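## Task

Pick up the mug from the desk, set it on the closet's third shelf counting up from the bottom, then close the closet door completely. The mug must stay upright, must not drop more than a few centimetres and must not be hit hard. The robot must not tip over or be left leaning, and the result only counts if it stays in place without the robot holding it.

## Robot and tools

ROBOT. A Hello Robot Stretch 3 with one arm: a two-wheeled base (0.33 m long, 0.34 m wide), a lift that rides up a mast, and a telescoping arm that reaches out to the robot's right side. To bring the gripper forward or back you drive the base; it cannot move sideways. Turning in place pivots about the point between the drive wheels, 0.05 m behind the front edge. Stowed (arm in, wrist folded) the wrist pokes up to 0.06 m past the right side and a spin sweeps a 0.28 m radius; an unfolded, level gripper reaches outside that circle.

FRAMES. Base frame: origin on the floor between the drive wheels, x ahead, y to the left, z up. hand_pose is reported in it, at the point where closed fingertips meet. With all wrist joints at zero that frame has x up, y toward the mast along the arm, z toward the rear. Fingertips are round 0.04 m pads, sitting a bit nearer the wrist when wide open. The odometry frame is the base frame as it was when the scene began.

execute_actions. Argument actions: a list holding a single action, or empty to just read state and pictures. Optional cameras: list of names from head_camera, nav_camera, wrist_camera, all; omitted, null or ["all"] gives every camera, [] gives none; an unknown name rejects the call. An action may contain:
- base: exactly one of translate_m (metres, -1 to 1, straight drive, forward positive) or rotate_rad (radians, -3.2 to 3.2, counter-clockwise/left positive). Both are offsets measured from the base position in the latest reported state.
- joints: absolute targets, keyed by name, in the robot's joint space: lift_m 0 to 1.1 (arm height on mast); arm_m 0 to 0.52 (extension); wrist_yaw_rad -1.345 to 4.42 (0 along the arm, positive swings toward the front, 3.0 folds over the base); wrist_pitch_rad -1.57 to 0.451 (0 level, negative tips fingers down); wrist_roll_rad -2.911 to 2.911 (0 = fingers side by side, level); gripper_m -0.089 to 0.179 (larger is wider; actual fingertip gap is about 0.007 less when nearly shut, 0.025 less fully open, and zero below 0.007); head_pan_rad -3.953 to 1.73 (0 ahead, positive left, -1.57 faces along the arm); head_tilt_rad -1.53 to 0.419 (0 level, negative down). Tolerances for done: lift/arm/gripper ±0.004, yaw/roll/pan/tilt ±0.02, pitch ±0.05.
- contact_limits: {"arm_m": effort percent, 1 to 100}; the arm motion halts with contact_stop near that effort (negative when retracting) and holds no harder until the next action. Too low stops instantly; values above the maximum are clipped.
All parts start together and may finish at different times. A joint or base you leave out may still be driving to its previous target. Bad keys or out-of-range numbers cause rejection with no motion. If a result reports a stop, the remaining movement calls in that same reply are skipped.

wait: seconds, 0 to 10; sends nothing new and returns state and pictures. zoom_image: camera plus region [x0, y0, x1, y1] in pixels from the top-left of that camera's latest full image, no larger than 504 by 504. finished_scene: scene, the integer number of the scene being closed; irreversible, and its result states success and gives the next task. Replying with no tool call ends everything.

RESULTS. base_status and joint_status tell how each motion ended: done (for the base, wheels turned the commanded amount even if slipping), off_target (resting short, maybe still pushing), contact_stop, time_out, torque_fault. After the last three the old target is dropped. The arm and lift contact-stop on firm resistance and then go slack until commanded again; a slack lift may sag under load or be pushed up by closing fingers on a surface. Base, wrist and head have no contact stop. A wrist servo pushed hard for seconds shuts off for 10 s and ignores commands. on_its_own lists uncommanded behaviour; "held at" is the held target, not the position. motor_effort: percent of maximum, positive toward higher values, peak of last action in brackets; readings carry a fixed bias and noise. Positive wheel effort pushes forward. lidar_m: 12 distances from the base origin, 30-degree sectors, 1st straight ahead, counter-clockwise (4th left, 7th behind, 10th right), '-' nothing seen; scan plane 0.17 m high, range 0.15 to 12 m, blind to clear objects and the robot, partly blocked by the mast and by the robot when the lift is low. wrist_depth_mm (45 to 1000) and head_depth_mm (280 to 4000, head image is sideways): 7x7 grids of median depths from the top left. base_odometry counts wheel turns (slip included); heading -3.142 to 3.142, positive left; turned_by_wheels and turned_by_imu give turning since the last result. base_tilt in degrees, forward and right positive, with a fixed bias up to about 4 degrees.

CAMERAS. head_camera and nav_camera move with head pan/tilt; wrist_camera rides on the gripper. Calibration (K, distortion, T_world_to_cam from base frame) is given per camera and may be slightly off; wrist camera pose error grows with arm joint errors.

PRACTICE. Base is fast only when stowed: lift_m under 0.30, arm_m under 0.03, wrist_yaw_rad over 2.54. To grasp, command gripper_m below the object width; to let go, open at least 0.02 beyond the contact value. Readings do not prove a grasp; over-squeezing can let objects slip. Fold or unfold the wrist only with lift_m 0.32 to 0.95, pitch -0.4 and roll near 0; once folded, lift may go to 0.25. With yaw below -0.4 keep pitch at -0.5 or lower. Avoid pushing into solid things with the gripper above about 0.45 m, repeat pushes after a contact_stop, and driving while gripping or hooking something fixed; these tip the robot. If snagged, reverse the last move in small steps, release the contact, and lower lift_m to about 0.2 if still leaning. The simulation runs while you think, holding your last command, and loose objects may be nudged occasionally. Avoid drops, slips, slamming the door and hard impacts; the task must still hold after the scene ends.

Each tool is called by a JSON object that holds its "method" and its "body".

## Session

{"method": "execute_actions", "body": {"actions": []}}

Scene clock: 0.00 s.
base_odometry: x=+0.000 y=+0.000 heading=+0.000 (m, m, rad; odometry frame)
turned_by_wheels: +0.000 (rad since the last result)
turned_by_imu: +0.000 (rad since the last result)
base_tilt: forward=+1.3 right=-0.4 (deg)
lidar_m: 2.45 1.71 1.79 1.27 1.11 1.11 1.29 1.92 1.92 2.25 2.67 2.67
head_depth_mm: 1772 2552 2789 2732 2718 2698 2543 / 1690 2556 3102 3038 2970 2924 2527 / 1593 2569 3166 3201 3118 3139 2509 / 1594 2619 2788 2836 2841 2814 2484 / 1831 2488 2581 2618 2590 2603 2441 / 1834 2370 2340 2324 2372 2348 2333 / 1844 2165 2190 2189 2195 2168 2146
base_status: not commanded
joint_positions: lift_m=+0.557 arm_m=+0.000 wrist_yaw_rad=+2.853 wrist_pitch_rad=-0.579 wrist_roll_rad=-0.001 gripper_m=+0.037 head_pan_rad=+0.020 head_tilt_rad=+0.007
joint_status: not commanded
motor_effort: left_wheel=-1 right_wheel=+0 lift_m=+39 arm_m=+0 wrist_yaw_rad=+0 wrist_pitch_rad=+6 wrist_roll_rad=+1 gripper_m=+0 head_pan_rad=+0 head_tilt_rad=+1 (%)
hand_pose: x=+0.0361 y=+0.0481 z=+0.5350 quat_wxyz=(+0.297, +0.699, +0.103, +0.642) (m; base frame)
wrist_depth_mm: - - - - - - - / 861 - - - - - - / 915 - - - - - - / 919 - 969 997 - - - / 805 774 832 808 822 858 857 / 705 710 - 730 746 738 738 / 605 617 - 649 635 653 648
pictures: head_camera (sideways: a quarter turn clockwise sets it upright), nav_camera (sideways: a quarter turn counterclockwise sets it upright), wrist_camera
camera_calibration (this result's frames):
head_camera: T_world_to_cam=[[0.0497208, -0.0464415, -0.997683, 1.31917], [-0.0444645, 0.997825, -0.0486641, 0.0640453], [0.997773, 0.046781, 0.0475477, -0.109731], [0, 0, 0, 1]] pos_world=[0.0467437, 0.00249164, 1.32445]
nav_camera: T_world_to_cam=[[0.00381167, 0.00420566, 0.999984, -1.2569], [0.0702632, -0.997521, 0.00392748, 0.0422405], [0.997521, 0.0702471, -0.00409772, -0.0480765], [0, 0, 0, 1]] pos_world=[0.0497803, 0.050799, 1.25651]
wrist_camera: T_world_to_cam=[[0.965584, -0.258543, 0.0283432, -0.0347784], [-0.159005, -0.673025, -0.722326, 0.453495], [0.205828, 0.69296, -0.690971, 0.495384], [0, 0, 0, 1]] pos_world=[0.00372545, -0.04706, 0.670853]
Images, in order (width x height): head_camera 896x504, nav_camera 672x504, wrist_camera 644x364.

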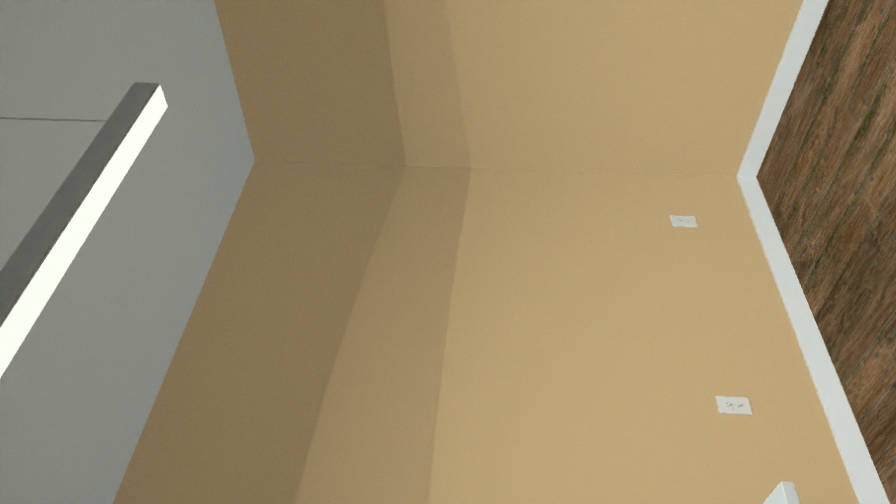

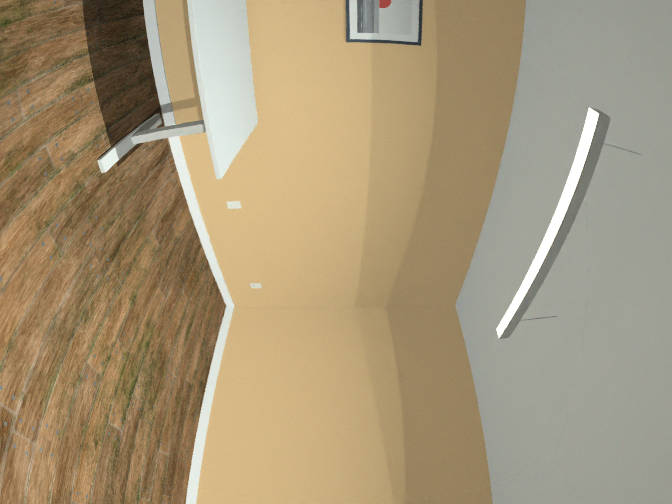

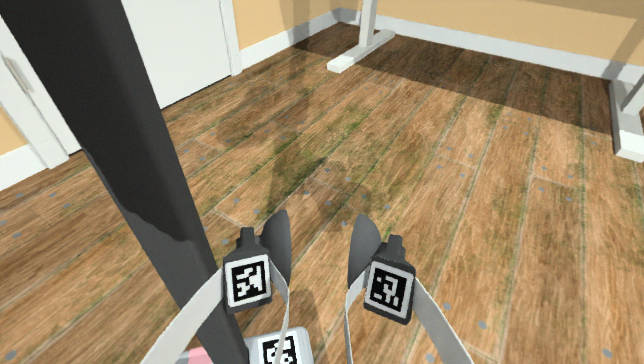

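{"method": "execute_actions", "body": {"actions": [{"joints":{"head_pan_rad":1.0,"head_tilt_rad":-0.3,"lift_m":0.45,"wrist_pitch_rad":-0.4,"wrist_yaw_rad":3,"gripper_m":-0.03}}], "cameras": ["head_camera"]}}

{"method": "execute_actions", "body": {"actions": [{"base":{"rotate_rad":-2.1},"joints":{"head_pan_rad":0,"lift_m":0.28}}], "cameras": ["head_camera","nav_camera"]}}

Scene clock: 1.90 s.
base_odometry: x=+0.000 y=+0.000 heading=+0.000 (m, m, rad; odometry frame)
turned_by_wheels: +0.000 (rad since the last result)
turned_by_imu: +0.000 (rad since the last result)
base_tilt: forward=+1.5 right=-0.4 (deg)
lidar_m: 2.46 1.71 1.79 1.27 1.11 1.11 1.28 1.91 1.92 2.25 2.67 2.66
head_depth_mm: 1750 1821 1914 1987 1533 2121 1615 / 1787 1847 1951 1999 1533 2103 1627 / 1837 1885 2002 2061 1620 2075 1615 / 1849 1940 2026 2063 1605 2078 1616 / 1913 1989 2065 2122 2264 2047 1586 / 1951 2045 2117 2205 1861 1933 1582 / 1922 2047 2100 2122 2162 2019 1587
base_status: not commanded
joint_positions: lift_m=+0.450 arm_m=+0.000 wrist_yaw_rad=+2.998 wrist_pitch_rad=-0.422 wrist_roll_rad=-0.001 gripper_m=-0.029 head_pan_rad=+0.993 head_tilt_rad=-0.296
joint_status: all done
motor_effort: left_wheel=+0(1) right_wheel=+0(0) lift_m=+35(38) arm_m=+0(1) wrist_yaw_rad=+2(4) wrist_pitch_rad=+10(13) wrist_roll_rad=+0(0) gripper_m=-11(96) head_pan_rad=+3(28) head_tilt_rad=-2(21) (%)
hand_pose: x=+0.0108 y=+0.0767 z=+0.4620 quat_wxyz=(+0.197, +0.700, +0.098, +0.680) (m; base frame)
wrist_depth_mm: 824 - - - - - - / 839 992 - - - - - / 906 - - - - - - / 910 - - - - - - / 767 800 827 870 848 848 874 / 668 680 - - 684 708 725 / 581 582 611 590 602 621 611
pictures: head_camera (sideways: a quarter turn clockwise sets it upright)
camera_calibration (this result's frames):
head_camera: T_world_to_cam=[[-0.0974849, -0.236218, -0.966798, 1.27947], [-0.857209, 0.513487, -0.0390258, 0.0564378], [0.505657, 0.824943, -0.252546, 0.283919], [0, 0, 0, 1]] pos_world=[0.0295425, 0.0390372, 1.31089]
Images, in order (width x height): head_camera 896x504.

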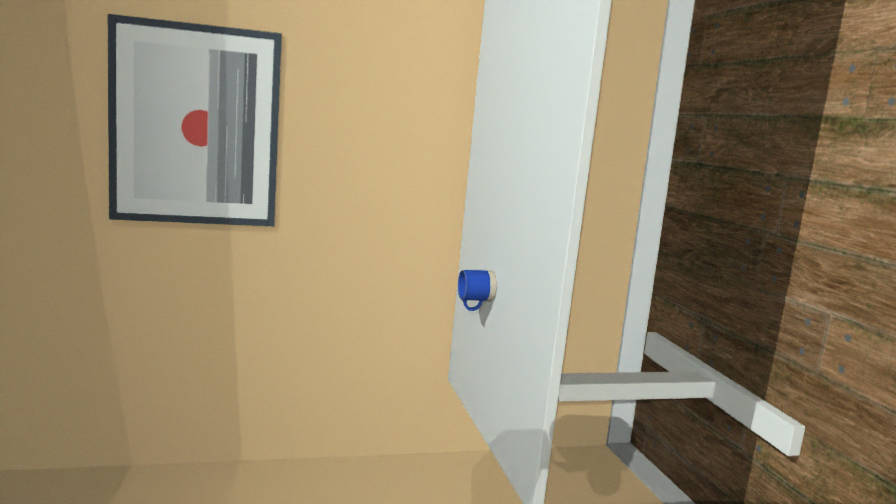

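Scene clock: 5.37 s.
base_odometry: x=+0.000 y=+0.000 heading=-2.100 (m, m, rad; odometry frame)
turned_by_wheels: -2.100 (rad since the last result)
turned_by_imu: -2.072 (rad since the last result)
base_tilt: forward=+1.3 right=-0.3 (deg)
lidar_m: 1.92 2.24 2.67 2.67 2.47 1.71 1.79 1.28 1.10 1.11 1.28 1.92
head_depth_mm: 1605 1676 1759 1819 1916 1985 1625 / 1684 1757 1844 1936 2013 1998 1622 / 1743 1809 1897 1980 2077 2085 1602 / 1788 1834 1940 2035 2117 2065 1605 / 1815 1906 1996 2082 2219 2053 1592 / 1854 1928 2011 2102 2195 2037 1584 / 1890 1953 2042 2170 2310 2040 1589
base_status: done
joint_positions: lift_m=+0.280 arm_m=+0.000 wrist_yaw_rad=+2.998 wrist_pitch_rad=-0.421 wrist_roll_rad=-0.001 gripper_m=-0.029 head_pan_rad=+0.007 head_tilt_rad=-0.297
joint_status: all done
motor_effort: left_wheel=+2(12) right_wheel=-3(7) lift_m=+35(35) arm_m=+0(0) wrist_yaw_rad=+2(3) wrist_pitch_rad=+9(10) wrist_roll_rad=+0(1) gripper_m=-10(11) head_pan_rad=-2(24) head_tilt_rad=-2(2) (%)
hand_pose: x=+0.0107 y=+0.0768 z=+0.2922 quat_wxyz=(+0.197, +0.700, +0.098, +0.680) (m; base frame)
wrist_depth_mm: - - - - - - - / - - - - - - - / 910 902 947 960 - - - / 684 695 718 731 730 743 764 / 564 568 589 619 598 590 616 / 473 492 - - 508 508 520 / - - - - 425 425 435
pictures: head_camera (sideways: a quarter turn clockwise sets it upright), nav_camera (sideways: a quarter turn counterclockwise sets it upright)
camera_calibration (this result's frames):
head_camera: T_world_to_cam=[[-0.251439, -0.0491414, -0.966625, 1.28018], [-0.0451636, 0.998218, -0.0389996, 0.05145], [0.966819, 0.0338503, -0.25321, 0.28197], [0, 0, 0, 1]] pos_world=[0.0515972, 0.00200693, 1.31086]
nav_camera: T_world_to_cam=[[0.302706, 0.00621515, 0.953064, -1.19725], [0.0564064, -0.998343, -0.011405, 0.0622847], [0.951413, 0.0572113, -0.302555, 0.340702], [0, 0, 0, 1]] pos_world=[0.0347519, 0.0501306, 1.24484]
Images, in order (width x height): head_camera 896x504, nav_camera 672x504.

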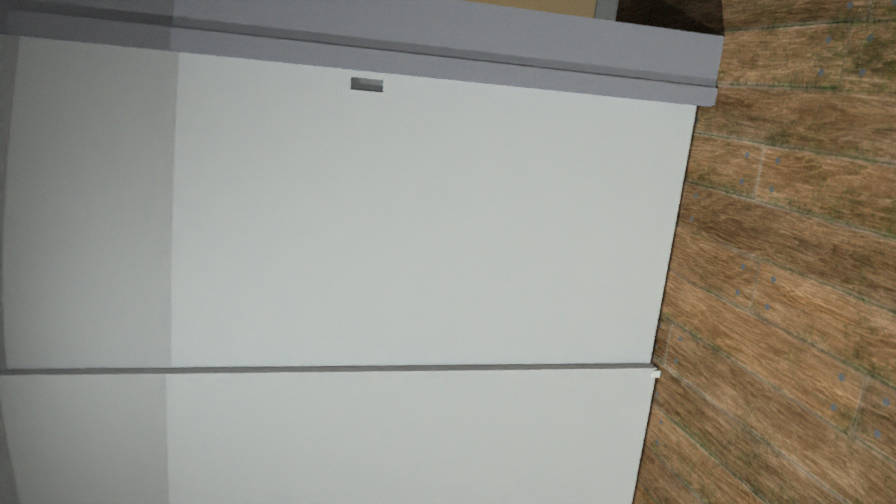

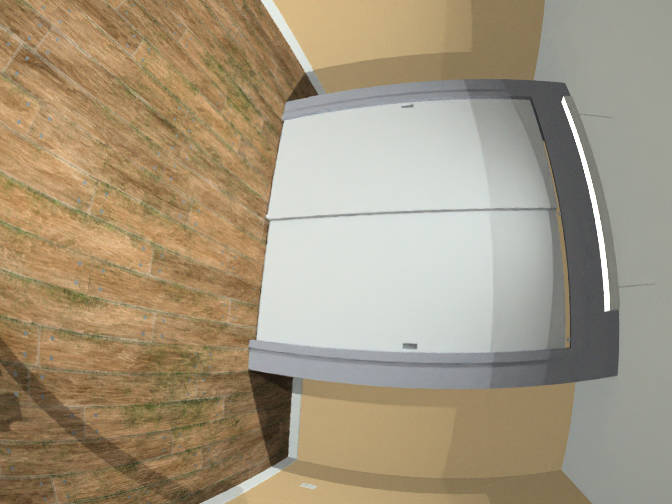

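{"method": "execute_actions", "body": {"actions": [{"base":{"rotate_rad":0.668},"joints":{"head_pan_rad":-0.6}}], "cameras": []}}

{"method": "execute_actions", "body": {"actions": [{"base":{"translate_m":1.0}}], "cameras": []}}

{"method": "execute_actions", "body": {"actions": [{"base":{"translate_m":1.0}}], "cameras": ["head_camera"]}}

Scene clock: 7.80 s.
base_odometry: x=+0.000 y=+0.000 heading=-1.432 (m, m, rad; odometry frame)
turned_by_wheels: +0.668 (rad since the last result)
turned_by_imu: +0.659 (rad since the last result)
base_tilt: forward=+1.4 right=-0.4 (deg)
lidar_m: 2.46 2.67 2.70 2.29 2.11 1.79 1.18 1.10 1.12 1.40 1.92 2.01
head_depth_mm: 1666 1733 1787 1846 1924 1934 1605 / 1696 1779 1864 1921 2052 2058 1617 / 1771 1813 1918 1976 2086 2076 1622 / 1807 1885 1969 2073 2204 2060 1604 / 1846 1943 2027 2136 2206 2062 1582 / 1897 1993 2096 2204 2309 2051 1589 / 1959 2066 2179 2275 2413 2024 1590
base_status: done
joint_positions: lift_m=+0.280 arm_m=+0.000 wrist_yaw_rad=+2.998 wrist_pitch_rad=-0.421 wrist_roll_rad=-0.001 gripper_m=-0.029 head_pan_rad=-0.593 head_tilt_rad=-0.297
joint_status: all done
motor_effort: left_wheel=-3(10) right_wheel=+2(8) lift_m=+35(35) arm_m=+0(0) wrist_yaw_rad=+2(2) wrist_pitch_rad=+9(10) wrist_roll_rad=+1(0) gripper_m=-11(10) head_pan_rad=-2(23) head_tilt_rad=-1(2) (%)
hand_pose: x=+0.0107 y=+0.0768 z=+0.2922 quat_wxyz=(+0.197, +0.700, +0.098, +0.680) (m; base frame)
wrist_depth_mm: - - - - - - - / - - - - - - - / 919 910 947 980 - - - / 708 701 713 725 742 795 789 / 571 571 590 626 602 601 617 / 475 491 - - 498 502 504 / - - - - 421 429 439
pictures: none
No camera images: the call's "cameras" was empty. Leave "cameras" out to get every camera's image.

Scene clock: 12.97 s.
base_odometry: x=+0.138 y=-0.990 heading=-1.432 (m, m, rad; odometry frame)
turned_by_wheels: +0.000 (rad since the last result)
turned_by_imu: +0.003 (rad since the last result)
base_tilt: forward=+1.3 right=-0.5 (deg)
lidar_m: 1.65 1.87 1.89 2.37 2.25 2.71 2.04 1.91 1.94 1.50 1.34 1.35
head_depth_mm: 1120 1169 1226 1292 1347 1414 1477 / 1133 1191 1230 1297 1353 1425 1508 / 1169 1221 1277 1338 1393 1470 1520 / 1213 1258 1322 1392 1451 1519 1561 / 1254 1299 1371 1437 1522 1598 1594 / 1292 1360 1425 1502 1580 1670 1606 / 1334 1410 1463 1541 1637 1722 1591
base_status: done
joint_positions: lift_m=+0.280 arm_m=+0.000 wrist_yaw_rad=+2.999 wrist_pitch_rad=-0.421 wrist_roll_rad=-0.001 gripper_m=-0.029 head_pan_rad=-0.593 head_tilt_rad=-0.297
joint_status: not commanded
motor_effort: left_wheel=-3(9) right_wheel=+2(9) lift_m=+35(35) arm_m=+0(0) wrist_yaw_rad=+2(2) wrist_pitch_rad=+10(9) wrist_roll_rad=+1(0) gripper_m=-10(10) head_pan_rad=-1(2) head_tilt_rad=-1(2) (%)
hand_pose: x=+0.0106 y=+0.0769 z=+0.2922 quat_wxyz=(+0.197, +0.700, +0.098, +0.680) (m; base frame)
wrist_depth_mm: - - - - - - - / - - - - - - - / 912 926 926 962 - - - / 696 694 733 733 750 736 762 / 565 573 593 613 601 599 606 / 468 496 - - 496 498 504 / - - - - 423 432 435
pictures: none
No camera images: the call's "cameras" was empty. Leave "cameras" out to get every camera's image.

Scene clock: 18.07 s.
base_odometry: x=+0.276 y=-1.981 heading=-1.432 (m, m, rad; odometry frame)
turned_by_wheels: +0.000 (rad since the last result)
turned_by_imu: +0.003 (rad since the last result)
base_tilt: forward=+1.3 right=-0.4 (deg)
lidar_m: 1.15 1.07 1.08 1.36 2.86 3.02 2.94 2.71 1.26 0.79 0.73 0.72
head_depth_mm: 585 606 633 662 690 722 758 / 601 627 654 681 716 749 790 / 612 638 671 707 741 784 819 / 615 644 674 706 741 782 834 / 645 677 707 745 784 826 873 / 1402 1471 1541 1635 1711 1786 1549 / 1449 1525 1584 1657 1733 1812 1577
base_status: done
joint_positions: lift_m=+0.280 arm_m=+0.000 wrist_yaw_rad=+2.999 wrist_pitch_rad=-0.421 wrist_roll_rad=-0.001 gripper_m=-0.029 head_pan_rad=-0.593 head_tilt_rad=-0.297
joint_status: not commanded
motor_effort: left_wheel=-3(7) right_wheel=+3(9) lift_m=+35(35) arm_m=+0(0) wrist_yaw_rad=+2(2) wrist_pitch_rad=+9(9) wrist_roll_rad=+0(0) gripper_m=-10(11) head_pan_rad=-3(2) head_tilt_rad=-1(1) (%)
hand_pose: x=+0.0106 y=+0.0769 z=+0.2922 quat_wxyz=(+0.197, +0.700, +0.098, +0.680) (m; base frame)
wrist_depth_mm: - - - - - 894 780 / - - - - - 942 818 / 902 939 932 969 - 991 828 / 689 698 722 741 728 776 779 / 562 559 574 626 589 607 621 / 472 495 - - 495 514 499 / - - - - 426 428 439
pictures: head_camera (sideways: a quarter turn clockwise sets it upright)
camera_calibration (this result's frames):
head_camera: T_world_to_cam=[[-0.235658, 0.101643, -0.966506, 1.27993], [0.526249, 0.849437, -0.0389815, 0.0479408], [0.817023, -0.517809, -0.253666, 0.283478], [0, 0, 0, 1]] pos_world=[0.0447899, -0.0240312, 1.31084]
Images, in order (width x height): head_camera 896x504.

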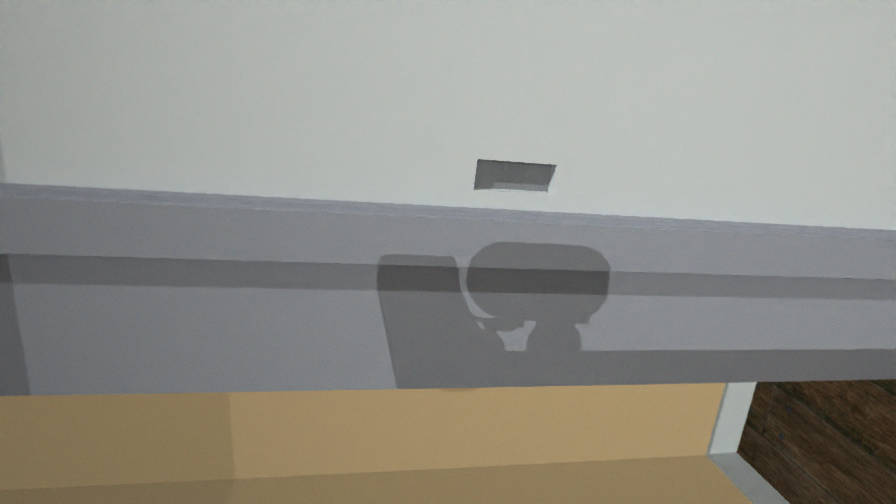

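{"method": "execute_actions", "body": {"actions": [{"base":{"translate_m":0.24},"joints":{"lift_m":0.6}}], "cameras": []}}

{"method": "execute_actions", "body": {"actions": [{"base":{"rotate_rad":0.64},"joints":{"lift_m":0.94,"wrist_yaw_rad":0,"wrist_pitch_rad":0,"arm_m":0.08,"head_pan_rad":-1.57,"head_tilt_rad":-0.5}}], "cameras": ["head_camera","wrist_camera"]}}

Scene clock: 21.97 s.
base_odometry: x=+0.309 y=-2.219 heading=-1.432 (m, m, rad; odometry frame)
turned_by_wheels: +0.000 (rad since the last result)
turned_by_imu: +0.001 (rad since the last result)
base_tilt: forward=+1.3 right=-0.2 (deg)
lidar_m: 0.95 0.88 0.89 1.11 2.36 3.26 3.16 2.91 0.95 0.63 0.55 0.57
head_depth_mm: 435 449 468 491 522 558 590 / 459 478 497 518 540 560 589 / 473 492 514 541 564 594 626 / 492 509 533 559 588 621 656 / 1218 1276 1333 1408 1473 1571 1593 / 1264 1315 1387 1477 1554 1625 1577 / 1256 1300 1340 1396 1438 1495 1481
base_status: done
joint_positions: lift_m=+0.600 arm_m=+0.000 wrist_yaw_rad=+2.999 wrist_pitch_rad=-0.421 wrist_roll_rad=-0.001 gripper_m=-0.029 head_pan_rad=-0.593 head_tilt_rad=-0.297
joint_status: all done
motor_effort: left_wheel=-3(9) right_wheel=+2(8) lift_m=+43(46) arm_m=+0(0) wrist_yaw_rad=+1(2) wrist_pitch_rad=+9(10) wrist_roll_rad=+1(0) gripper_m=-10(10) head_pan_rad=-3(2) head_tilt_rad=-1(2) (%)
hand_pose: x=+0.0106 y=+0.0769 z=+0.6119 quat_wxyz=(+0.197, +0.700, +0.098, +0.680) (m; base frame)
wrist_depth_mm: - - - - 921 755 630 / - - - - 967 776 648 / - - - - - 851 682 / - - - - - 881 712 / - - - - - 922 767 / 844 838 - - 861 894 792 / 716 716 755 737 754 751 761
pictures: none
No camera images: the call's "cameras" was empty. Leave "cameras" out to get every camera's image.

Scene clock: 25.90 s.
base_odometry: x=+0.309 y=-2.219 heading=-0.793 (m, m, rad; odometry frame)
turned_by_wheels: +0.640 (rad since the last result)
turned_by_imu: +0.633 (rad since the last result)
base_tilt: forward=+1.3 right=-0.3 (deg)
lidar_m: 0.87 0.91 1.24 3.37 3.62 3.00 2.90 0.83 0.60 0.55 0.58 0.91
head_depth_mm: 460 496 536 589 621 - - / 459 496 538 590 626 - - / 461 496 540 590 - - - / 444 481 522 573 604 696 787 / 440 474 518 566 621 694 788 / 448 483 525 572 631 705 795 / 449 483 525 575 654 1486 1304
base_status: done
joint_positions: lift_m=+0.940 arm_m=+0.080 wrist_yaw_rad=+0.002 wrist_pitch_rad=-0.024 wrist_roll_rad=-0.001 gripper_m=-0.029 head_pan_rad=-1.563 head_tilt_rad=-0.494
joint_status: all done
motor_effort: left_wheel=-3(8) right_wheel=+2(7) lift_m=+44(46) arm_m=+4(5) wrist_yaw_rad=-2(7) wrist_pitch_rad=+11(12) wrist_roll_rad=+0(0) gripper_m=-9(11) head_pan_rad=-2(24) head_tilt_rad=-2(19) (%)
hand_pose: x=-0.0210 y=-0.4804 z=+1.0484 quat_wxyz=(+0.708, +0.009, -0.706, -0.008) (m; base frame)
wrist_depth_mm: 225 225 208 232 233 231 231 / 231 229 215 242 240 238 236 / 240 238 221 249 249 246 242 / 251 246 230 259 253 252 252 / 258 253 238 263 266 259 258 / 268 261 259 - 269 269 267 / 603 273 255 283 279 282 275
pictures: head_camera (sideways: a quarter turn clockwise sets it upright), wrist_camera
camera_calibration (this result's frames):
head_camera: T_world_to_cam=[[-0.0508471, 0.435939, -0.898539, 1.19008], [0.998118, 0.0530589, -0.0307399, 0.0343238], [0.0342748, -0.898411, -0.437816, 0.527907], [0, 0, 0, 1]] pos_world=[0.00815901, -0.0463459, 1.30151]
wrist_camera: T_world_to_cam=[[-0.999211, -0.0101126, 0.0384019, -0.0633183], [-0.0396617, 0.205893, -0.97777, 1.15214], [0.00198113, -0.978522, -0.206132, -0.0874422], [0, 0, 0, 1]] pos_world=[-0.0173992, -0.323423, 1.11094]
Images, in order (width x height): head_camera 896x504, wrist_camera 644x364.

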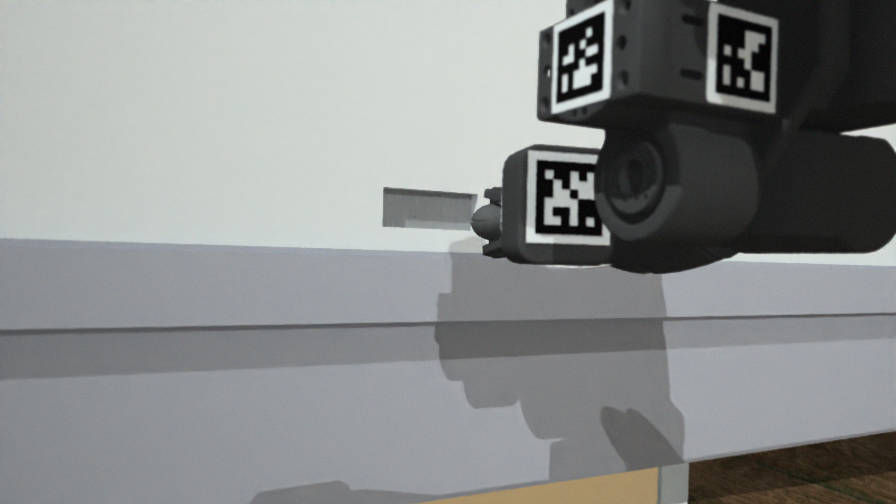

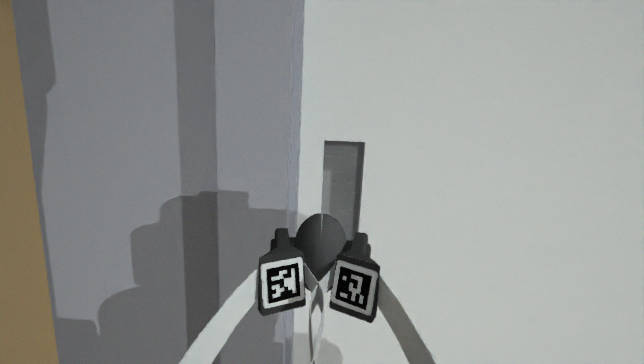

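{"method": "execute_actions", "body": {"actions": [{"base":{"translate_m":-0.016},"joints":{"arm_m":0.13,"lift_m":0.947}}], "cameras": ["wrist_camera"]}}

{"method": "execute_actions", "body": {"actions": [{"joints":{"arm_m":0.178},"contact_limits":{"arm_m":12}}], "cameras": ["wrist_camera"]}}

Scene clock: 27.53 s.
base_odometry: x=+0.298 y=-2.207 heading=-0.793 (m, m, rad; odometry frame)
turned_by_wheels: +0.000 (rad since the last result)
turned_by_imu: +0.000 (rad since the last result)
base_tilt: forward=+1.3 right=-0.3 (deg)
lidar_m: 0.89 0.93 1.26 3.43 3.59 3.00 2.88 0.83 0.60 0.55 0.58 0.93
head_depth_mm: 459 496 538 580 - - 820 / 461 496 538 577 - - 827 / 461 498 539 581 - - 821 / 452 492 534 580 624 713 818 / 435 472 512 557 618 691 783 / 448 482 524 575 631 703 799 / 448 483 526 573 636 731 1278
base_status: done
joint_positions: lift_m=+0.947 arm_m=+0.130 wrist_yaw_rad=+0.001 wrist_pitch_rad=-0.024 wrist_roll_rad=-0.001 gripper_m=-0.029 head_pan_rad=-1.563 head_tilt_rad=-0.494
joint_status: all done
motor_effort: left_wheel=-3(8) right_wheel=+3(3) lift_m=+44(45) arm_m=+4(6) wrist_yaw_rad=-2(2) wrist_pitch_rad=+11(11) wrist_roll_rad=+0(0) gripper_m=-10(11) head_pan_rad=-2(1) head_tilt_rad=-3(4) (%)
hand_pose: x=-0.0211 y=-0.5303 z=+1.0554 quat_wxyz=(+0.708, +0.009, -0.706, -0.008) (m; base frame)
wrist_depth_mm: 177 174 163 188 188 186 184 / 184 182 168 194 191 190 190 / 191 187 173 201 198 196 196 / 195 192 179 212 206 203 200 / 202 199 185 216 212 211 210 / 209 207 190 - 217 217 215 / 217 214 199 228 226 225 223
pictures: wrist_camera
camera_calibration (this result's frames):
wrist_camera: T_world_to_cam=[[-0.999216, -0.00959414, 0.0384023, -0.0639505], [-0.0395551, 0.205873, -0.977779, 1.16928], [0.00147498, -0.978532, -0.206091, -0.134961], [0, 0, 0, 1]] pos_world=[-0.0174503, -0.3734, 1.11794]
Images, in order (width x height): wrist_camera 644x364.

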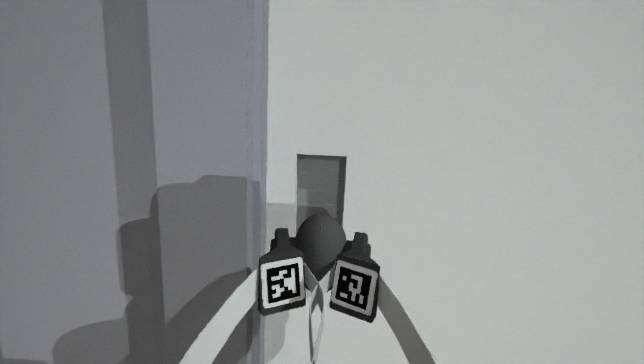

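Scene clock: 29.00 s.
base_odometry: x=+0.298 y=-2.207 heading=-0.793 (m, m, rad; odometry frame)
turned_by_wheels: +0.000 (rad since the last result)
turned_by_imu: +0.000 (rad since the last result)
base_tilt: forward=+1.3 right=-0.5 (deg)
lidar_m: 0.89 0.93 1.26 3.44 3.61 3.00 2.89 0.83 0.61 0.55 0.59 0.93
head_depth_mm: 462 498 539 575 - 737 820 / 461 499 542 572 - 745 819 / 463 500 541 - - 748 818 / 452 492 535 577 642 727 820 / 436 472 512 559 626 693 782 / 448 485 525 573 633 705 797 / 449 485 525 575 634 731 1275
base_status: not commanded
joint_positions: lift_m=+0.947 arm_m=+0.174 wrist_yaw_rad=-0.002 wrist_pitch_rad=-0.025 wrist_roll_rad=-0.001 gripper_m=-0.029 head_pan_rad=-1.563 head_tilt_rad=-0.494
joint_status: arm_m contact_stop (moved +0.044 of +0.048)
on_its_own: arm_m is slack since a contact_stop, until your next command for it (your +0.178 is given up)
motor_effort: left_wheel=-3(5) right_wheel=+3(4) lift_m=+43(44) arm_m=+1(13) wrist_yaw_rad=+3(4) wrist_pitch_rad=+11(12) wrist_roll_rad=+1(0) gripper_m=-11(10) head_pan_rad=-3(2) head_tilt_rad=-2(4) (%)
contact_limits: arm_m 12 (drawing in: default 29, maximum 48; extending or still: default 41, maximum 67)
hand_pose: x=-0.0220 y=-0.5741 z=+1.0552 quat_wxyz=(+0.708, +0.008, -0.706, -0.010) (m; base frame)
wrist_depth_mm: 136 122 135 150 148 147 147 / 140 126 138 154 153 152 151 / 145 130 143 159 158 157 155 / 150 134 147 166 163 162 162 / 155 139 152 170 168 167 166 / 161 145 145 - 173 173 173 / 166 149 172 182 181 181 178
pictures: wrist_camera
camera_calibration (this result's frames):
wrist_camera: T_world_to_cam=[[-0.999243, -0.00624564, 0.0383948, -0.0632978], [-0.0388558, 0.206996, -0.97757, 1.17848], [-0.00184203, -0.978322, -0.207082, -0.176736], [0, 0, 0, 1]] pos_world=[-0.0177849, -0.41724, 1.11787]
Images, in order (width x height): wrist_camera 644x364.

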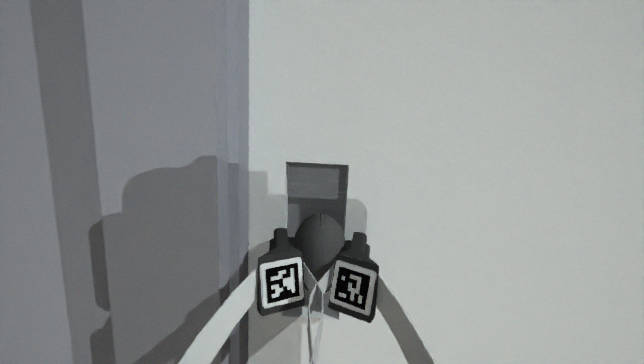

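{"method": "execute_actions", "body": {"actions": [{"base":{"translate_m":-0.15},"joints":{"arm_m":0.173}}], "cameras": ["wrist_camera"]}}

Scene clock: 31.67 s.
base_odometry: x=+0.193 y=-2.100 heading=-0.793 (m, m, rad; odometry frame)
turned_by_wheels: +0.000 (rad since the last result)
turned_by_imu: +0.000 (rad since the last result)
base_tilt: forward=+1.4 right=-0.3 (deg)
lidar_m: 1.04 1.08 1.47 3.48 3.61 2.85 2.73 0.83 0.61 0.58 0.58 1.08
head_depth_mm: 461 497 540 575 - 736 823 / 462 500 540 573 - 743 821 / 461 498 540 573 - 745 822 / 467 506 549 601 663 741 823 / 1083 1141 1275 1147 1353 1551 1345 / 1062 1059 1189 1068 1248 822 851 / 492 502 528 567 618 695 794
base_status: done
joint_positions: lift_m=+0.947 arm_m=+0.173 wrist_yaw_rad=+0.016 wrist_pitch_rad=-0.024 wrist_roll_rad=-0.001 gripper_m=-0.029 head_pan_rad=-1.563 head_tilt_rad=-0.494
joint_status: all done
on_its_own: wrist_yaw_rad is at rest, and its effort (-19) is outside its rest range (-12 to +12)
motor_effort: left_wheel=+2(10) right_wheel=-5(25) lift_m=+43(43) arm_m=-1(1) wrist_yaw_rad=-19(72) wrist_pitch_rad=+11(11) wrist_roll_rad=+1(1) gripper_m=-11(16) head_pan_rad=-2(1) head_tilt_rad=-2(3) (%)
hand_pose: x=-0.0173 y=-0.5737 z=+1.0553 quat_wxyz=(+0.708, +0.015, -0.706, -0.003) (m; base frame)
wrist_depth_mm: 211 436 594 151 148 146 145 / 212 441 593 155 153 151 149 / 213 451 466 160 158 155 153 / 215 448 609 176 163 160 158 / 216 452 623 182 169 166 163 / 222 471 551 - 174 172 168 / 222 464 184 182 180 177 174
pictures: wrist_camera
camera_calibration (this result's frames):
wrist_camera: T_world_to_cam=[[-0.998961, -0.0245574, 0.0383954, -0.0691144], [-0.0426348, 0.205729, -0.97768, 1.17802], [0.0161103, -0.978301, -0.206562, -0.176493], [0, 0, 0, 1]] pos_world=[-0.0159744, -0.416713, 1.11793]
Images, in order (width x height): wrist_camera 644x364.

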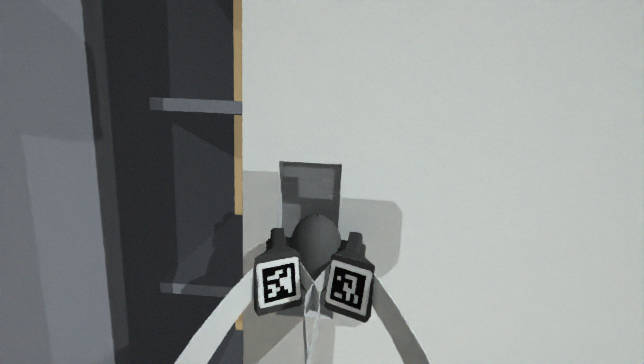

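{"method": "execute_actions", "body": {"actions": [{"base":{"translate_m":-0.3},"joints":{"head_pan_rad":-1.25,"head_tilt_rad":-0.55}}]}}

Scene clock: 35.83 s.
base_odometry: x=-0.018 y=-1.887 heading=-0.793 (m, m, rad; odometry frame)
turned_by_wheels: +0.000 (rad since the last result)
turned_by_imu: +0.000 (rad since the last result)
base_tilt: forward=+1.4 right=-0.4 (deg)
lidar_m: 1.35 1.40 1.90 3.09 3.12 2.53 2.44 0.83 0.61 0.58 0.73 0.81
head_depth_mm: 1044 1022 541 585 - 713 790 / 1076 1123 1248 1110 1236 764 840 / 1108 1159 1277 1101 1277 1584 1320 / 1140 1196 1315 1476 1321 1576 1306 / 1147 1175 1295 1444 1370 1558 1306 / 967 972 1098 1138 1249 1368 1233 / 821 867 759 796 847 929 1068
base_status: done
joint_positions: lift_m=+0.947 arm_m=+0.173 wrist_yaw_rad=+0.003 wrist_pitch_rad=-0.024 wrist_roll_rad=-0.001 gripper_m=-0.029 head_pan_rad=-1.257 head_tilt_rad=-0.543
joint_status: all done
motor_effort: left_wheel=-2(9) right_wheel=+2(23) lift_m=+43(43) arm_m=-1(1) wrist_yaw_rad=-3(65) wrist_pitch_rad=+11(11) wrist_roll_rad=+0(0) gripper_m=-11(15) head_pan_rad=+3(19) head_tilt_rad=-4(10) (%)
hand_pose: x=-0.0208 y=-0.5737 z=+1.0554 quat_wxyz=(+0.708, +0.010, -0.706, -0.008) (m; base frame)
wrist_depth_mm: 646 808 807 150 150 148 147 / 623 832 830 155 154 153 152 / 667 866 868 161 159 159 156 / 653 895 877 167 164 163 161 / 652 727 706 169 169 168 166 / 566 579 555 - 175 173 171 / 685 872 838 185 183 179 177
pictures: head_camera (sideways: a quarter turn clockwise sets it upright), nav_camera (sideways: a quarter turn counterclockwise sets it upright), wrist_camera
camera_calibration (this result's frames):
head_camera: T_world_to_cam=[[-0.193099, 0.441726, -0.876123, 1.16171], [0.935415, 0.352401, -0.0284929, 0.0317791], [0.29616, -0.825041, -0.481245, 0.58282], [0, 0, 0, 1]] pos_world=[0.0219899, -0.0435053, 1.29918]
nav_camera: T_world_to_cam=[[0.166162, -0.498956, 0.850549, -1.06266], [-0.936034, -0.351149, -0.0231315, 0.0835997], [0.310211, -0.792299, -0.525387, 0.634583], [0, 0, 0, 1]] pos_world=[0.0579713, 0.00191506, 1.23918]
wrist_camera: T_world_to_cam=[[-0.999203, -0.0108848, 0.0383986, -0.0647741], [-0.0398186, 0.206241, -0.977691, 1.17826], [0.00272259, -0.978441, -0.20651, -0.17688], [0, 0, 0, 1]] pos_world=[-0.0173244, -0.416777, 1.11793]
Images, in order (width x height): head_camera 896x504, nav_camera 672x504, wrist_camera 644x364.

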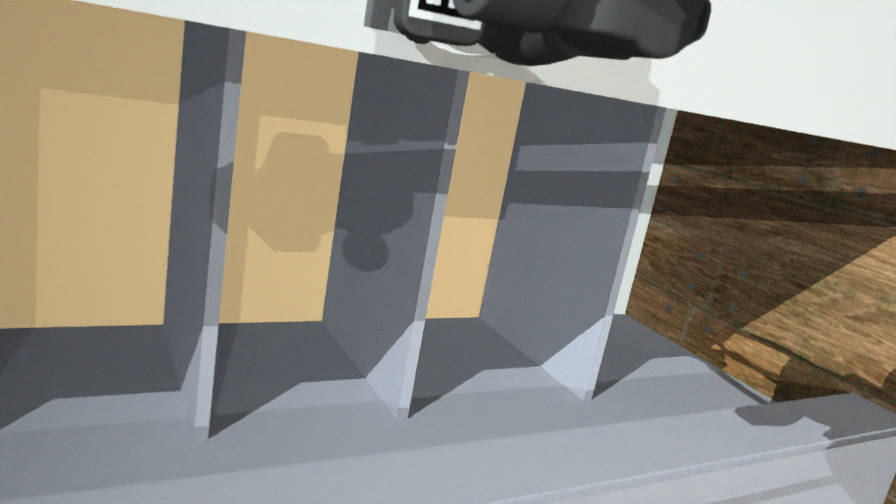

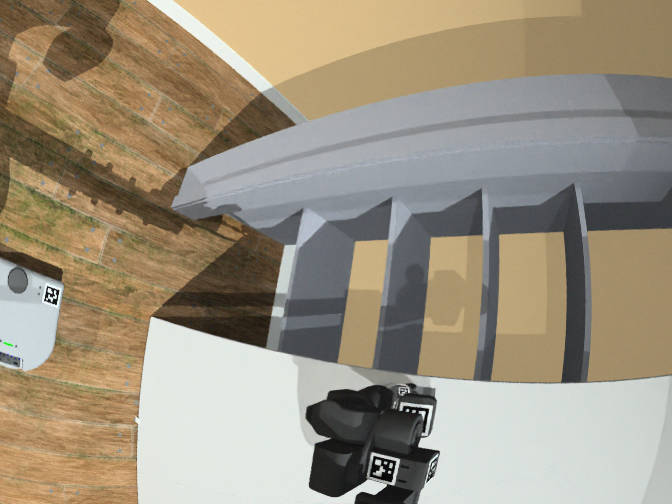

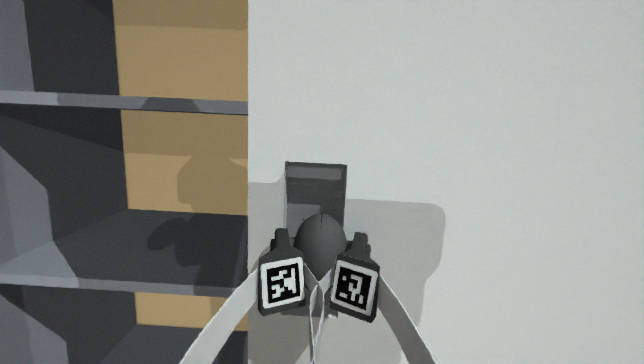

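{"method": "execute_actions", "body": {"actions": [{"joints":{"arm_m":0.1}}], "cameras": []}}

{"method": "execute_actions", "body": {"actions": [{"base":{"rotate_rad":2.22},"joints":{"arm_m":0,"wrist_yaw_rad":3,"wrist_pitch_rad":-0.4,"lift_m":0.29,"head_pan_rad":-0.3,"head_tilt_rad":-0.45}}], "cameras": []}}

{"method": "execute_actions", "body": {"actions": [{"base":{"translate_m":1.0}}], "cameras": []}}

{"method": "execute_actions", "body": {"actions": [{"base":{"translate_m":1.0}}], "cameras": []}}

{"method": "execute_actions", "body": {"actions": [{"base":{"translate_m":0.85}}], "cameras": []}}

{"method": "execute_actions", "body": {"actions": [{"base":{"rotate_rad":0.91},"joints":{"lift_m":0.72,"head_pan_rad":-1.57,"head_tilt_rad":-0.7}}], "cameras": ["head_camera"]}}

Scene clock: 37.97 s.
base_odometry: x=-0.018 y=-1.887 heading=-0.793 (m, m, rad; odometry frame)
turned_by_wheels: +0.000 (rad since the last result)
turned_by_imu: +0.000 (rad since the last result)
base_tilt: forward=+1.3 right=-0.5 (deg)
lidar_m: 1.34 1.39 1.90 3.08 3.12 2.53 2.43 0.83 0.61 0.58 0.73 0.80
head_depth_mm: 1044 1027 539 573 - - 819 / 1070 1124 1251 1105 1232 762 838 / 1105 1159 1274 1100 1287 1572 1307 / 1140 1197 1310 1492 1319 1579 1303 / 1150 1168 1295 1434 1366 1565 1301 / 965 977 1092 1136 1249 1368 1233 / 822 863 754 797 849 937 1071
base_status: not commanded
joint_positions: lift_m=+0.947 arm_m=+0.100 wrist_yaw_rad=+0.002 wrist_pitch_rad=-0.024 wrist_roll_rad=-0.001 gripper_m=-0.029 head_pan_rad=-1.257 head_tilt_rad=-0.543
joint_status: all done
motor_effort: left_wheel=-2(2) right_wheel=+1(1) lift_m=+43(43) arm_m=-3(3) wrist_yaw_rad=-2(3) wrist_pitch_rad=+11(11) wrist_roll_rad=+0(0) gripper_m=-10(10) head_pan_rad=+3(3) head_tilt_rad=-3(3) (%)
hand_pose: x=-0.0211 y=-0.5008 z=+1.0554 quat_wxyz=(+0.708, +0.009, -0.706, -0.008) (m; base frame)
wrist_depth_mm: 630 876 873 218 215 214 212 / 621 895 917 226 224 222 218 / 661 878 938 231 230 229 227 / 669 959 980 244 237 237 233 / 656 714 758 249 245 242 239 / 654 897 - - 252 252 250 / 671 848 956 265 262 261 258
pictures: none
No camera images: the call's "cameras" was empty. Leave "cameras" out to get every camera's image.

Scene clock: 44.77 s.
base_odometry: x=-0.018 y=-1.887 heading=+1.427 (m, m, rad; odometry frame)
turned_by_wheels: +2.220 (rad since the last result)
turned_by_imu: +2.194 (rad since the last result)
base_tilt: forward=+1.2 right=-0.4 (deg)
lidar_m: 3.09 2.45 1.48 0.74 0.59 0.58 0.73 1.36 1.34 1.45 2.20 3.11
head_depth_mm: 2834 3028 3211 3180 2256 1721 1409 / 2888 3104 3353 3151 2238 1728 1399 / 3018 3237 3351 3140 2173 1718 1390 / 3037 3320 3499 3092 2207 1703 1381 / 3189 3427 3685 3074 2176 1696 1385 / 3344 3627 3730 3052 2181 1696 1378 / 3359 3506 3658 2997 2166 1688 1381
base_status: done
joint_positions: lift_m=+0.290 arm_m=+0.000 wrist_yaw_rad=+2.998 wrist_pitch_rad=-0.413 wrist_roll_rad=-0.001 gripper_m=-0.029 head_pan_rad=-0.307 head_tilt_rad=-0.458
joint_status: all done
motor_effort: left_wheel=-3(7) right_wheel=+2(6) lift_m=+35(39) arm_m=-3(5) wrist_yaw_rad=+2(4) wrist_pitch_rad=+6(11) wrist_roll_rad=+1(1) gripper_m=-10(10) head_pan_rad=+2(28) head_tilt_rad=+4(14) (%)
hand_pose: x=+0.0109 y=+0.0775 z=+0.3039 quat_wxyz=(+0.195, +0.700, +0.095, +0.680) (m; base frame)
wrist_depth_mm: 451 - 738 - - - - / 468 531 796 - - - - / 486 580 882 - - - - / 508 618 746 765 785 769 801 / 538 586 603 643 613 631 635 / 500 504 - - 523 517 531 / 436 - - - 433 443 445
pictures: none
No camera images: the call's "cameras" was empty. Leave "cameras" out to get every camera's image.

Scene clock: 49.93 s.
base_odometry: x=+0.125 y=-0.897 heading=+1.427 (m, m, rad; odometry frame)
turned_by_wheels: +0.000 (rad since the last result)
turned_by_imu: +0.003 (rad since the last result)
base_tilt: forward=+1.4 right=-0.5 (deg)
lidar_m: 2.29 1.84 1.83 1.98 1.40 1.38 1.50 1.97 1.95 2.11 2.71 2.20
head_depth_mm: 2169 2301 2409 2604 2225 1724 1392 / 2244 2388 2447 2722 2225 1711 1398 / 2295 2461 2437 2797 2215 1703 1393 / 2377 2576 2661 2942 2214 1711 1395 / 2501 2653 2664 2997 2183 1692 1381 / 2580 2777 2578 2919 2195 1701 1377 / 2535 2640 2735 2798 2180 1680 1375
base_status: done
joint_positions: lift_m=+0.290 arm_m=+0.000 wrist_yaw_rad=+2.999 wrist_pitch_rad=-0.413 wrist_roll_rad=-0.001 gripper_m=-0.029 head_pan_rad=-0.307 head_tilt_rad=-0.457
joint_status: not commanded
motor_effort: left_wheel=-3(10) right_wheel=+3(8) lift_m=+35(35) arm_m=-3(3) wrist_yaw_rad=+1(2) wrist_pitch_rad=+6(7) wrist_roll_rad=+0(1) gripper_m=-11(11) head_pan_rad=+3(3) head_tilt_rad=+4(4) (%)
hand_pose: x=+0.0108 y=+0.0775 z=+0.3038 quat_wxyz=(+0.194, +0.700, +0.096, +0.680) (m; base frame)
wrist_depth_mm: - - - - - - - / - - - - - - - / 950 934 - - - - - / 732 718 739 749 773 806 804 / 584 580 600 639 621 629 645 / 486 502 - - 519 514 525 / 437 - - - 440 440 446
pictures: none
No camera images: the call's "cameras" was empty. Leave "cameras" out to get every camera's image.

Scene clock: 55.10 s.
base_odometry: x=+0.269 y=+0.093 heading=+1.427 (m, m, rad; odometry frame)
turned_by_wheels: +0.000 (rad since the last result)
turned_by_imu: +0.003 (rad since the last result)
base_tilt: forward=+1.3 right=-0.4 (deg)
lidar_m: 1.54 1.21 1.19 1.32 2.01 2.16 2.37 2.59 2.56 2.38 1.45 1.88
head_depth_mm: 1505 1631 1732 1426 2017 1715 1397 / 1548 1666 1808 1435 2046 1713 1403 / 1618 1714 1871 1419 2120 1717 1395 / 1675 1794 1903 1408 2189 1698 1382 / 1742 1878 1965 1475 2091 1696 1381 / 1800 1912 2047 1569 2110 1697 1392 / 1688 1779 1843 1859 2007 1703 1363
base_status: done
joint_positions: lift_m=+0.290 arm_m=+0.000 wrist_yaw_rad=+2.999 wrist_pitch_rad=-0.413 wrist_roll_rad=-0.001 gripper_m=-0.029 head_pan_rad=-0.307 head_tilt_rad=-0.457
joint_status: not commanded
motor_effort: left_wheel=-3(7) right_wheel=+2(8) lift_m=+35(35) arm_m=-3(3) wrist_yaw_rad=+1(1) wrist_pitch_rad=+6(6) wrist_roll_rad=+1(1) gripper_m=-11(10) head_pan_rad=+2(1) head_tilt_rad=+4(2) (%)
hand_pose: x=+0.0108 y=+0.0775 z=+0.3038 quat_wxyz=(+0.194, +0.700, +0.096, +0.680) (m; base frame)
wrist_depth_mm: - - - - - 974 841 / - - - - - - 916 / 925 939 - - - - 985 / 727 732 736 764 761 782 805 / 580 573 612 640 620 620 634 / 489 502 - - 523 516 529 / 427 - - - 439 444 447
pictures: none
No camera images: the call's "cameras" was empty. Leave "cameras" out to get every camera's image.

Scene clock: 59.77 s.
base_odometry: x=+0.391 y=+0.934 heading=+1.427 (m, m, rad; odometry frame)
turned_by_wheels: +0.000 (rad since the last result)
turned_by_imu: +0.003 (rad since the last result)
base_tilt: forward=+1.1 right=-0.3 (deg)
lidar_m: 0.80 0.67 0.68 0.73 1.15 2.85 3.11 3.13 3.09 1.18 1.22 0.78
head_depth_mm: 966 1021 1088 1166 930 776 630 / 993 1062 1133 1209 1003 772 629 / 1029 1096 1167 1257 1001 774 628 / 1061 1139 1220 1294 994 767 623 / 1106 1186 1267 1388 991 766 621 / 1105 1172 1241 1320 1372 761 654 / 956 998 1050 1102 1165 1121 1213
base_status: done
joint_positions: lift_m=+0.290 arm_m=+0.000 wrist_yaw_rad=+2.999 wrist_pitch_rad=-0.413 wrist_roll_rad=-0.001 gripper_m=-0.029 head_pan_rad=-0.307 head_tilt_rad=-0.457
joint_status: not commanded
motor_effort: left_wheel=-4(8) right_wheel=+3(8) lift_m=+35(35) arm_m=-3(3) wrist_yaw_rad=+1(1) wrist_pitch_rad=+6(7) wrist_roll_rad=+0(1) gripper_m=-10(10) head_pan_rad=+3(2) head_tilt_rad=+3(3) (%)
hand_pose: x=+0.0107 y=+0.0775 z=+0.3038 quat_wxyz=(+0.194, +0.700, +0.096, +0.680) (m; base frame)
wrist_depth_mm: - - 884 751 634 560 490 / - - 953 805 686 591 518 / 932 947 - 846 744 620 565 / 708 728 741 748 725 680 603 / 586 587 610 635 620 636 614 / 484 508 - - 522 533 514 / 430 - - - 432 446 443
pictures: none
No camera images: the call's "cameras" was empty. Leave "cameras" out to get every camera's image.

Scene clock: 64.50 s.
base_odometry: x=+0.391 y=+0.934 heading=+2.337 (m, m, rad; odometry frame)
turned_by_wheels: +0.910 (rad since the last result)
turned_by_imu: +0.899 (rad since the last result)
base_tilt: forward=+1.2 right=-0.3 (deg)
lidar_m: 0.67 0.70 0.95 2.70 2.99 3.20 3.07 1.18 1.25 1.20 0.78 0.72
head_depth_mm: 997 1113 1192 930 751 656 1209 / 1001 1109 1185 935 749 659 1209 / 999 1108 1188 929 746 654 1210 / 1003 1118 1197 897 746 653 1211 / 1005 1121 1192 922 744 651 1224 / 1007 1119 1196 919 741 668 1190 / 1008 1122 1196 918 737 663 1195
base_status: done
joint_positions: lift_m=+0.720 arm_m=+0.000 wrist_yaw_rad=+2.999 wrist_pitch_rad=-0.414 wrist_roll_rad=-0.001 gripper_m=-0.029 head_pan_rad=-1.563 head_tilt_rad=-0.691
joint_status: all done
motor_effort: left_wheel=-3(11) right_wheel=+2(6) lift_m=+43(46) arm_m=-3(3) wrist_yaw_rad=+1(1) wrist_pitch_rad=+6(6) wrist_roll_rad=+0(1) gripper_m=-11(11) head_pan_rad=-2(25) head_tilt_rad=-4(23) (%)
hand_pose: x=+0.0107 y=+0.0774 z=+0.7335 quat_wxyz=(+0.195, +0.700, +0.096, +0.680) (m; base frame)
wrist_depth_mm: - - - - - - 672 / - - - - - - 677 / - - - - - - 699 / - - - - - 993 699 / - - - - - - 690 / 982 - - - - 950 696 / 824 848 859 857 856 883 683
pictures: head_camera (sideways: a quarter turn clockwise sets it upright)
camera_calibration (this result's frames):
head_camera: T_world_to_cam=[[-0.0521688, 0.603907, -0.795346, 1.05552], [0.998078, 0.0582116, -0.0212664, 0.0219839], [0.0334554, -0.794926, -0.605783, 0.746452], [0, 0, 0, 1]] pos_world=[0.00815091, -0.0453442, 1.29216]
Images, in order (width x height): head_camera 896x504.

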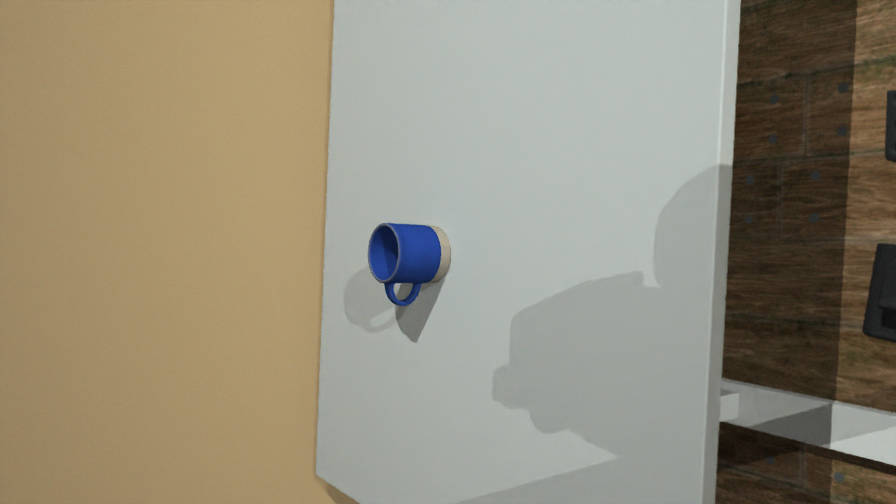

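{"method": "execute_actions", "body": {"actions": [{"base":{"translate_m":-0.14},"joints":{"lift_m":0.76,"wrist_yaw_rad":0.75,"wrist_pitch_rad":0,"gripper_m":0.175,"arm_m":0.47,"head_pan_rad":-1.45}}]}}

Scene clock: 69.27 s.
base_odometry: x=+0.488 y=+0.833 heading=+2.337 (m, m, rad; odometry frame)
turned_by_wheels: +0.000 (rad since the last result)
turned_by_imu: +0.000 (rad since the last result)
base_tilt: forward=+1.4 right=-0.5 (deg)
lidar_m: 0.81 0.85 1.18 2.84 2.97 3.06 2.94 1.07 1.25 1.20 0.84 0.87
head_depth_mm: 974 1074 1175 987 - 624 1196 / 988 1088 1195 871 749 641 1208 / 996 1112 1203 873 746 656 1208 / 1007 1119 1203 897 746 653 1206 / 1022 1142 1214 899 745 670 1201 / 1028 1156 1212 915 744 665 1206 / 1044 1163 1192 912 739 1262 1165
base_status: done
joint_positions: lift_m=+0.760 arm_m=+0.470 wrist_yaw_rad=+0.750 wrist_pitch_rad=-0.023 wrist_roll_rad=-0.001 gripper_m=+0.175 head_pan_rad=-1.457 head_tilt_rad=-0.691
joint_status: all done
motor_effort: left_wheel=-3(9) right_wheel=+2(5) lift_m=+43(46) arm_m=+4(5) wrist_yaw_rad=-1(3) wrist_pitch_rad=+10(12) wrist_roll_rad=+1(1) gripper_m=+1(93) head_pan_rad=+2(12) head_tilt_rad=-4(4) (%)
hand_pose: x=+0.1529 y=-0.8017 z=+0.8685 quat_wxyz=(+0.662, +0.267, -0.654, +0.251) (m; base frame)
wrist_depth_mm: 566 657 790 661 531 432 366 / 584 670 797 686 526 433 372 / 589 693 822 689 538 451 377 / 609 710 861 713 555 456 384 / 605 737 579 597 544 471 387 / 397 387 402 410 416 428 386 / 280 297 304 221 302 309 333
pictures: head_camera (sideways: a quarter turn clockwise sets it upright), nav_camera (sideways: a quarter turn counterclockwise sets it upright), wrist_camera
camera_calibration (this result's frames):
head_camera: T_world_to_cam=[[-0.115766, 0.594999, -0.795345, 1.05591], [0.986318, 0.163477, -0.0212664, 0.0220557], [0.117367, -0.786925, -0.605783, 0.74594], [0, 0, 0, 1]] pos_world=[0.0129366, -0.0448727, 1.29216]
nav_camera: T_world_to_cam=[[0.0775213, -0.641475, 0.763217, -0.948267], [-0.987543, -0.154541, -0.0295833, 0.0923082], [0.136925, -0.751417, -0.645464, 0.791854], [0, 0, 0, 1]] pos_world=[0.0562445, 0.000988476, 1.23758]
wrist_camera: T_world_to_cam=[[-0.725216, -0.687449, 0.0384133, -0.470865], [-0.169083, 0.123734, -0.977804, 1.00321], [0.667438, -0.715614, -0.205969, -0.330447], [0, 0, 0, 1]] pos_world=[0.0486988, -0.684299, 0.930966]
Images, in order (width x height): head_camera 896x504, nav_camera 672x504, wrist_camera 644x364.

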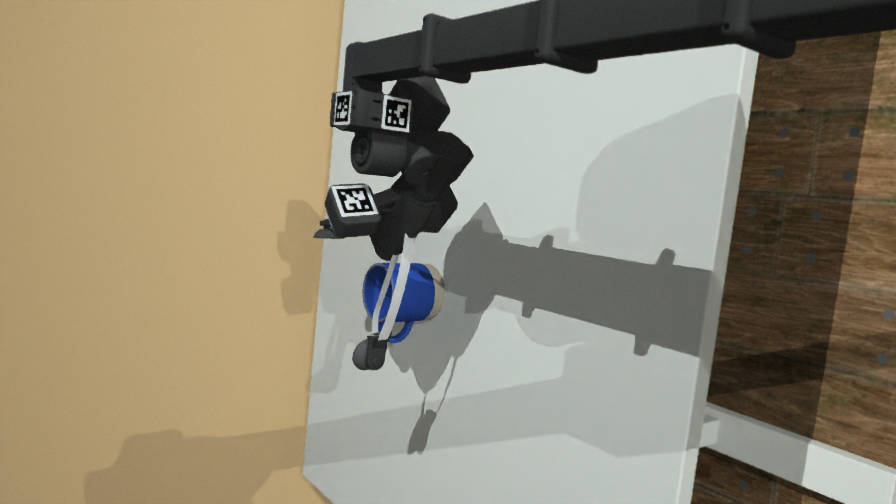

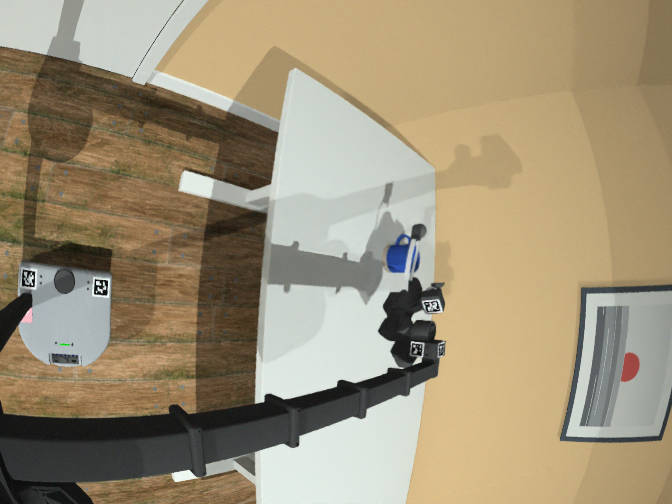

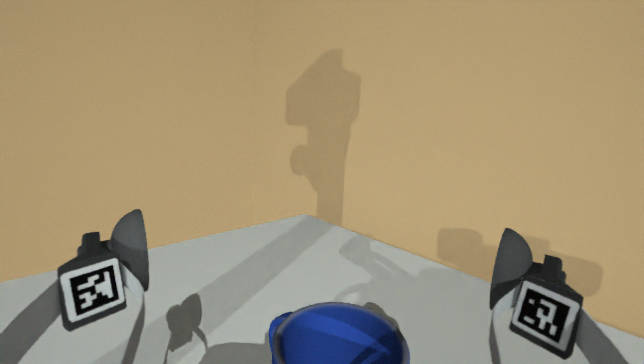

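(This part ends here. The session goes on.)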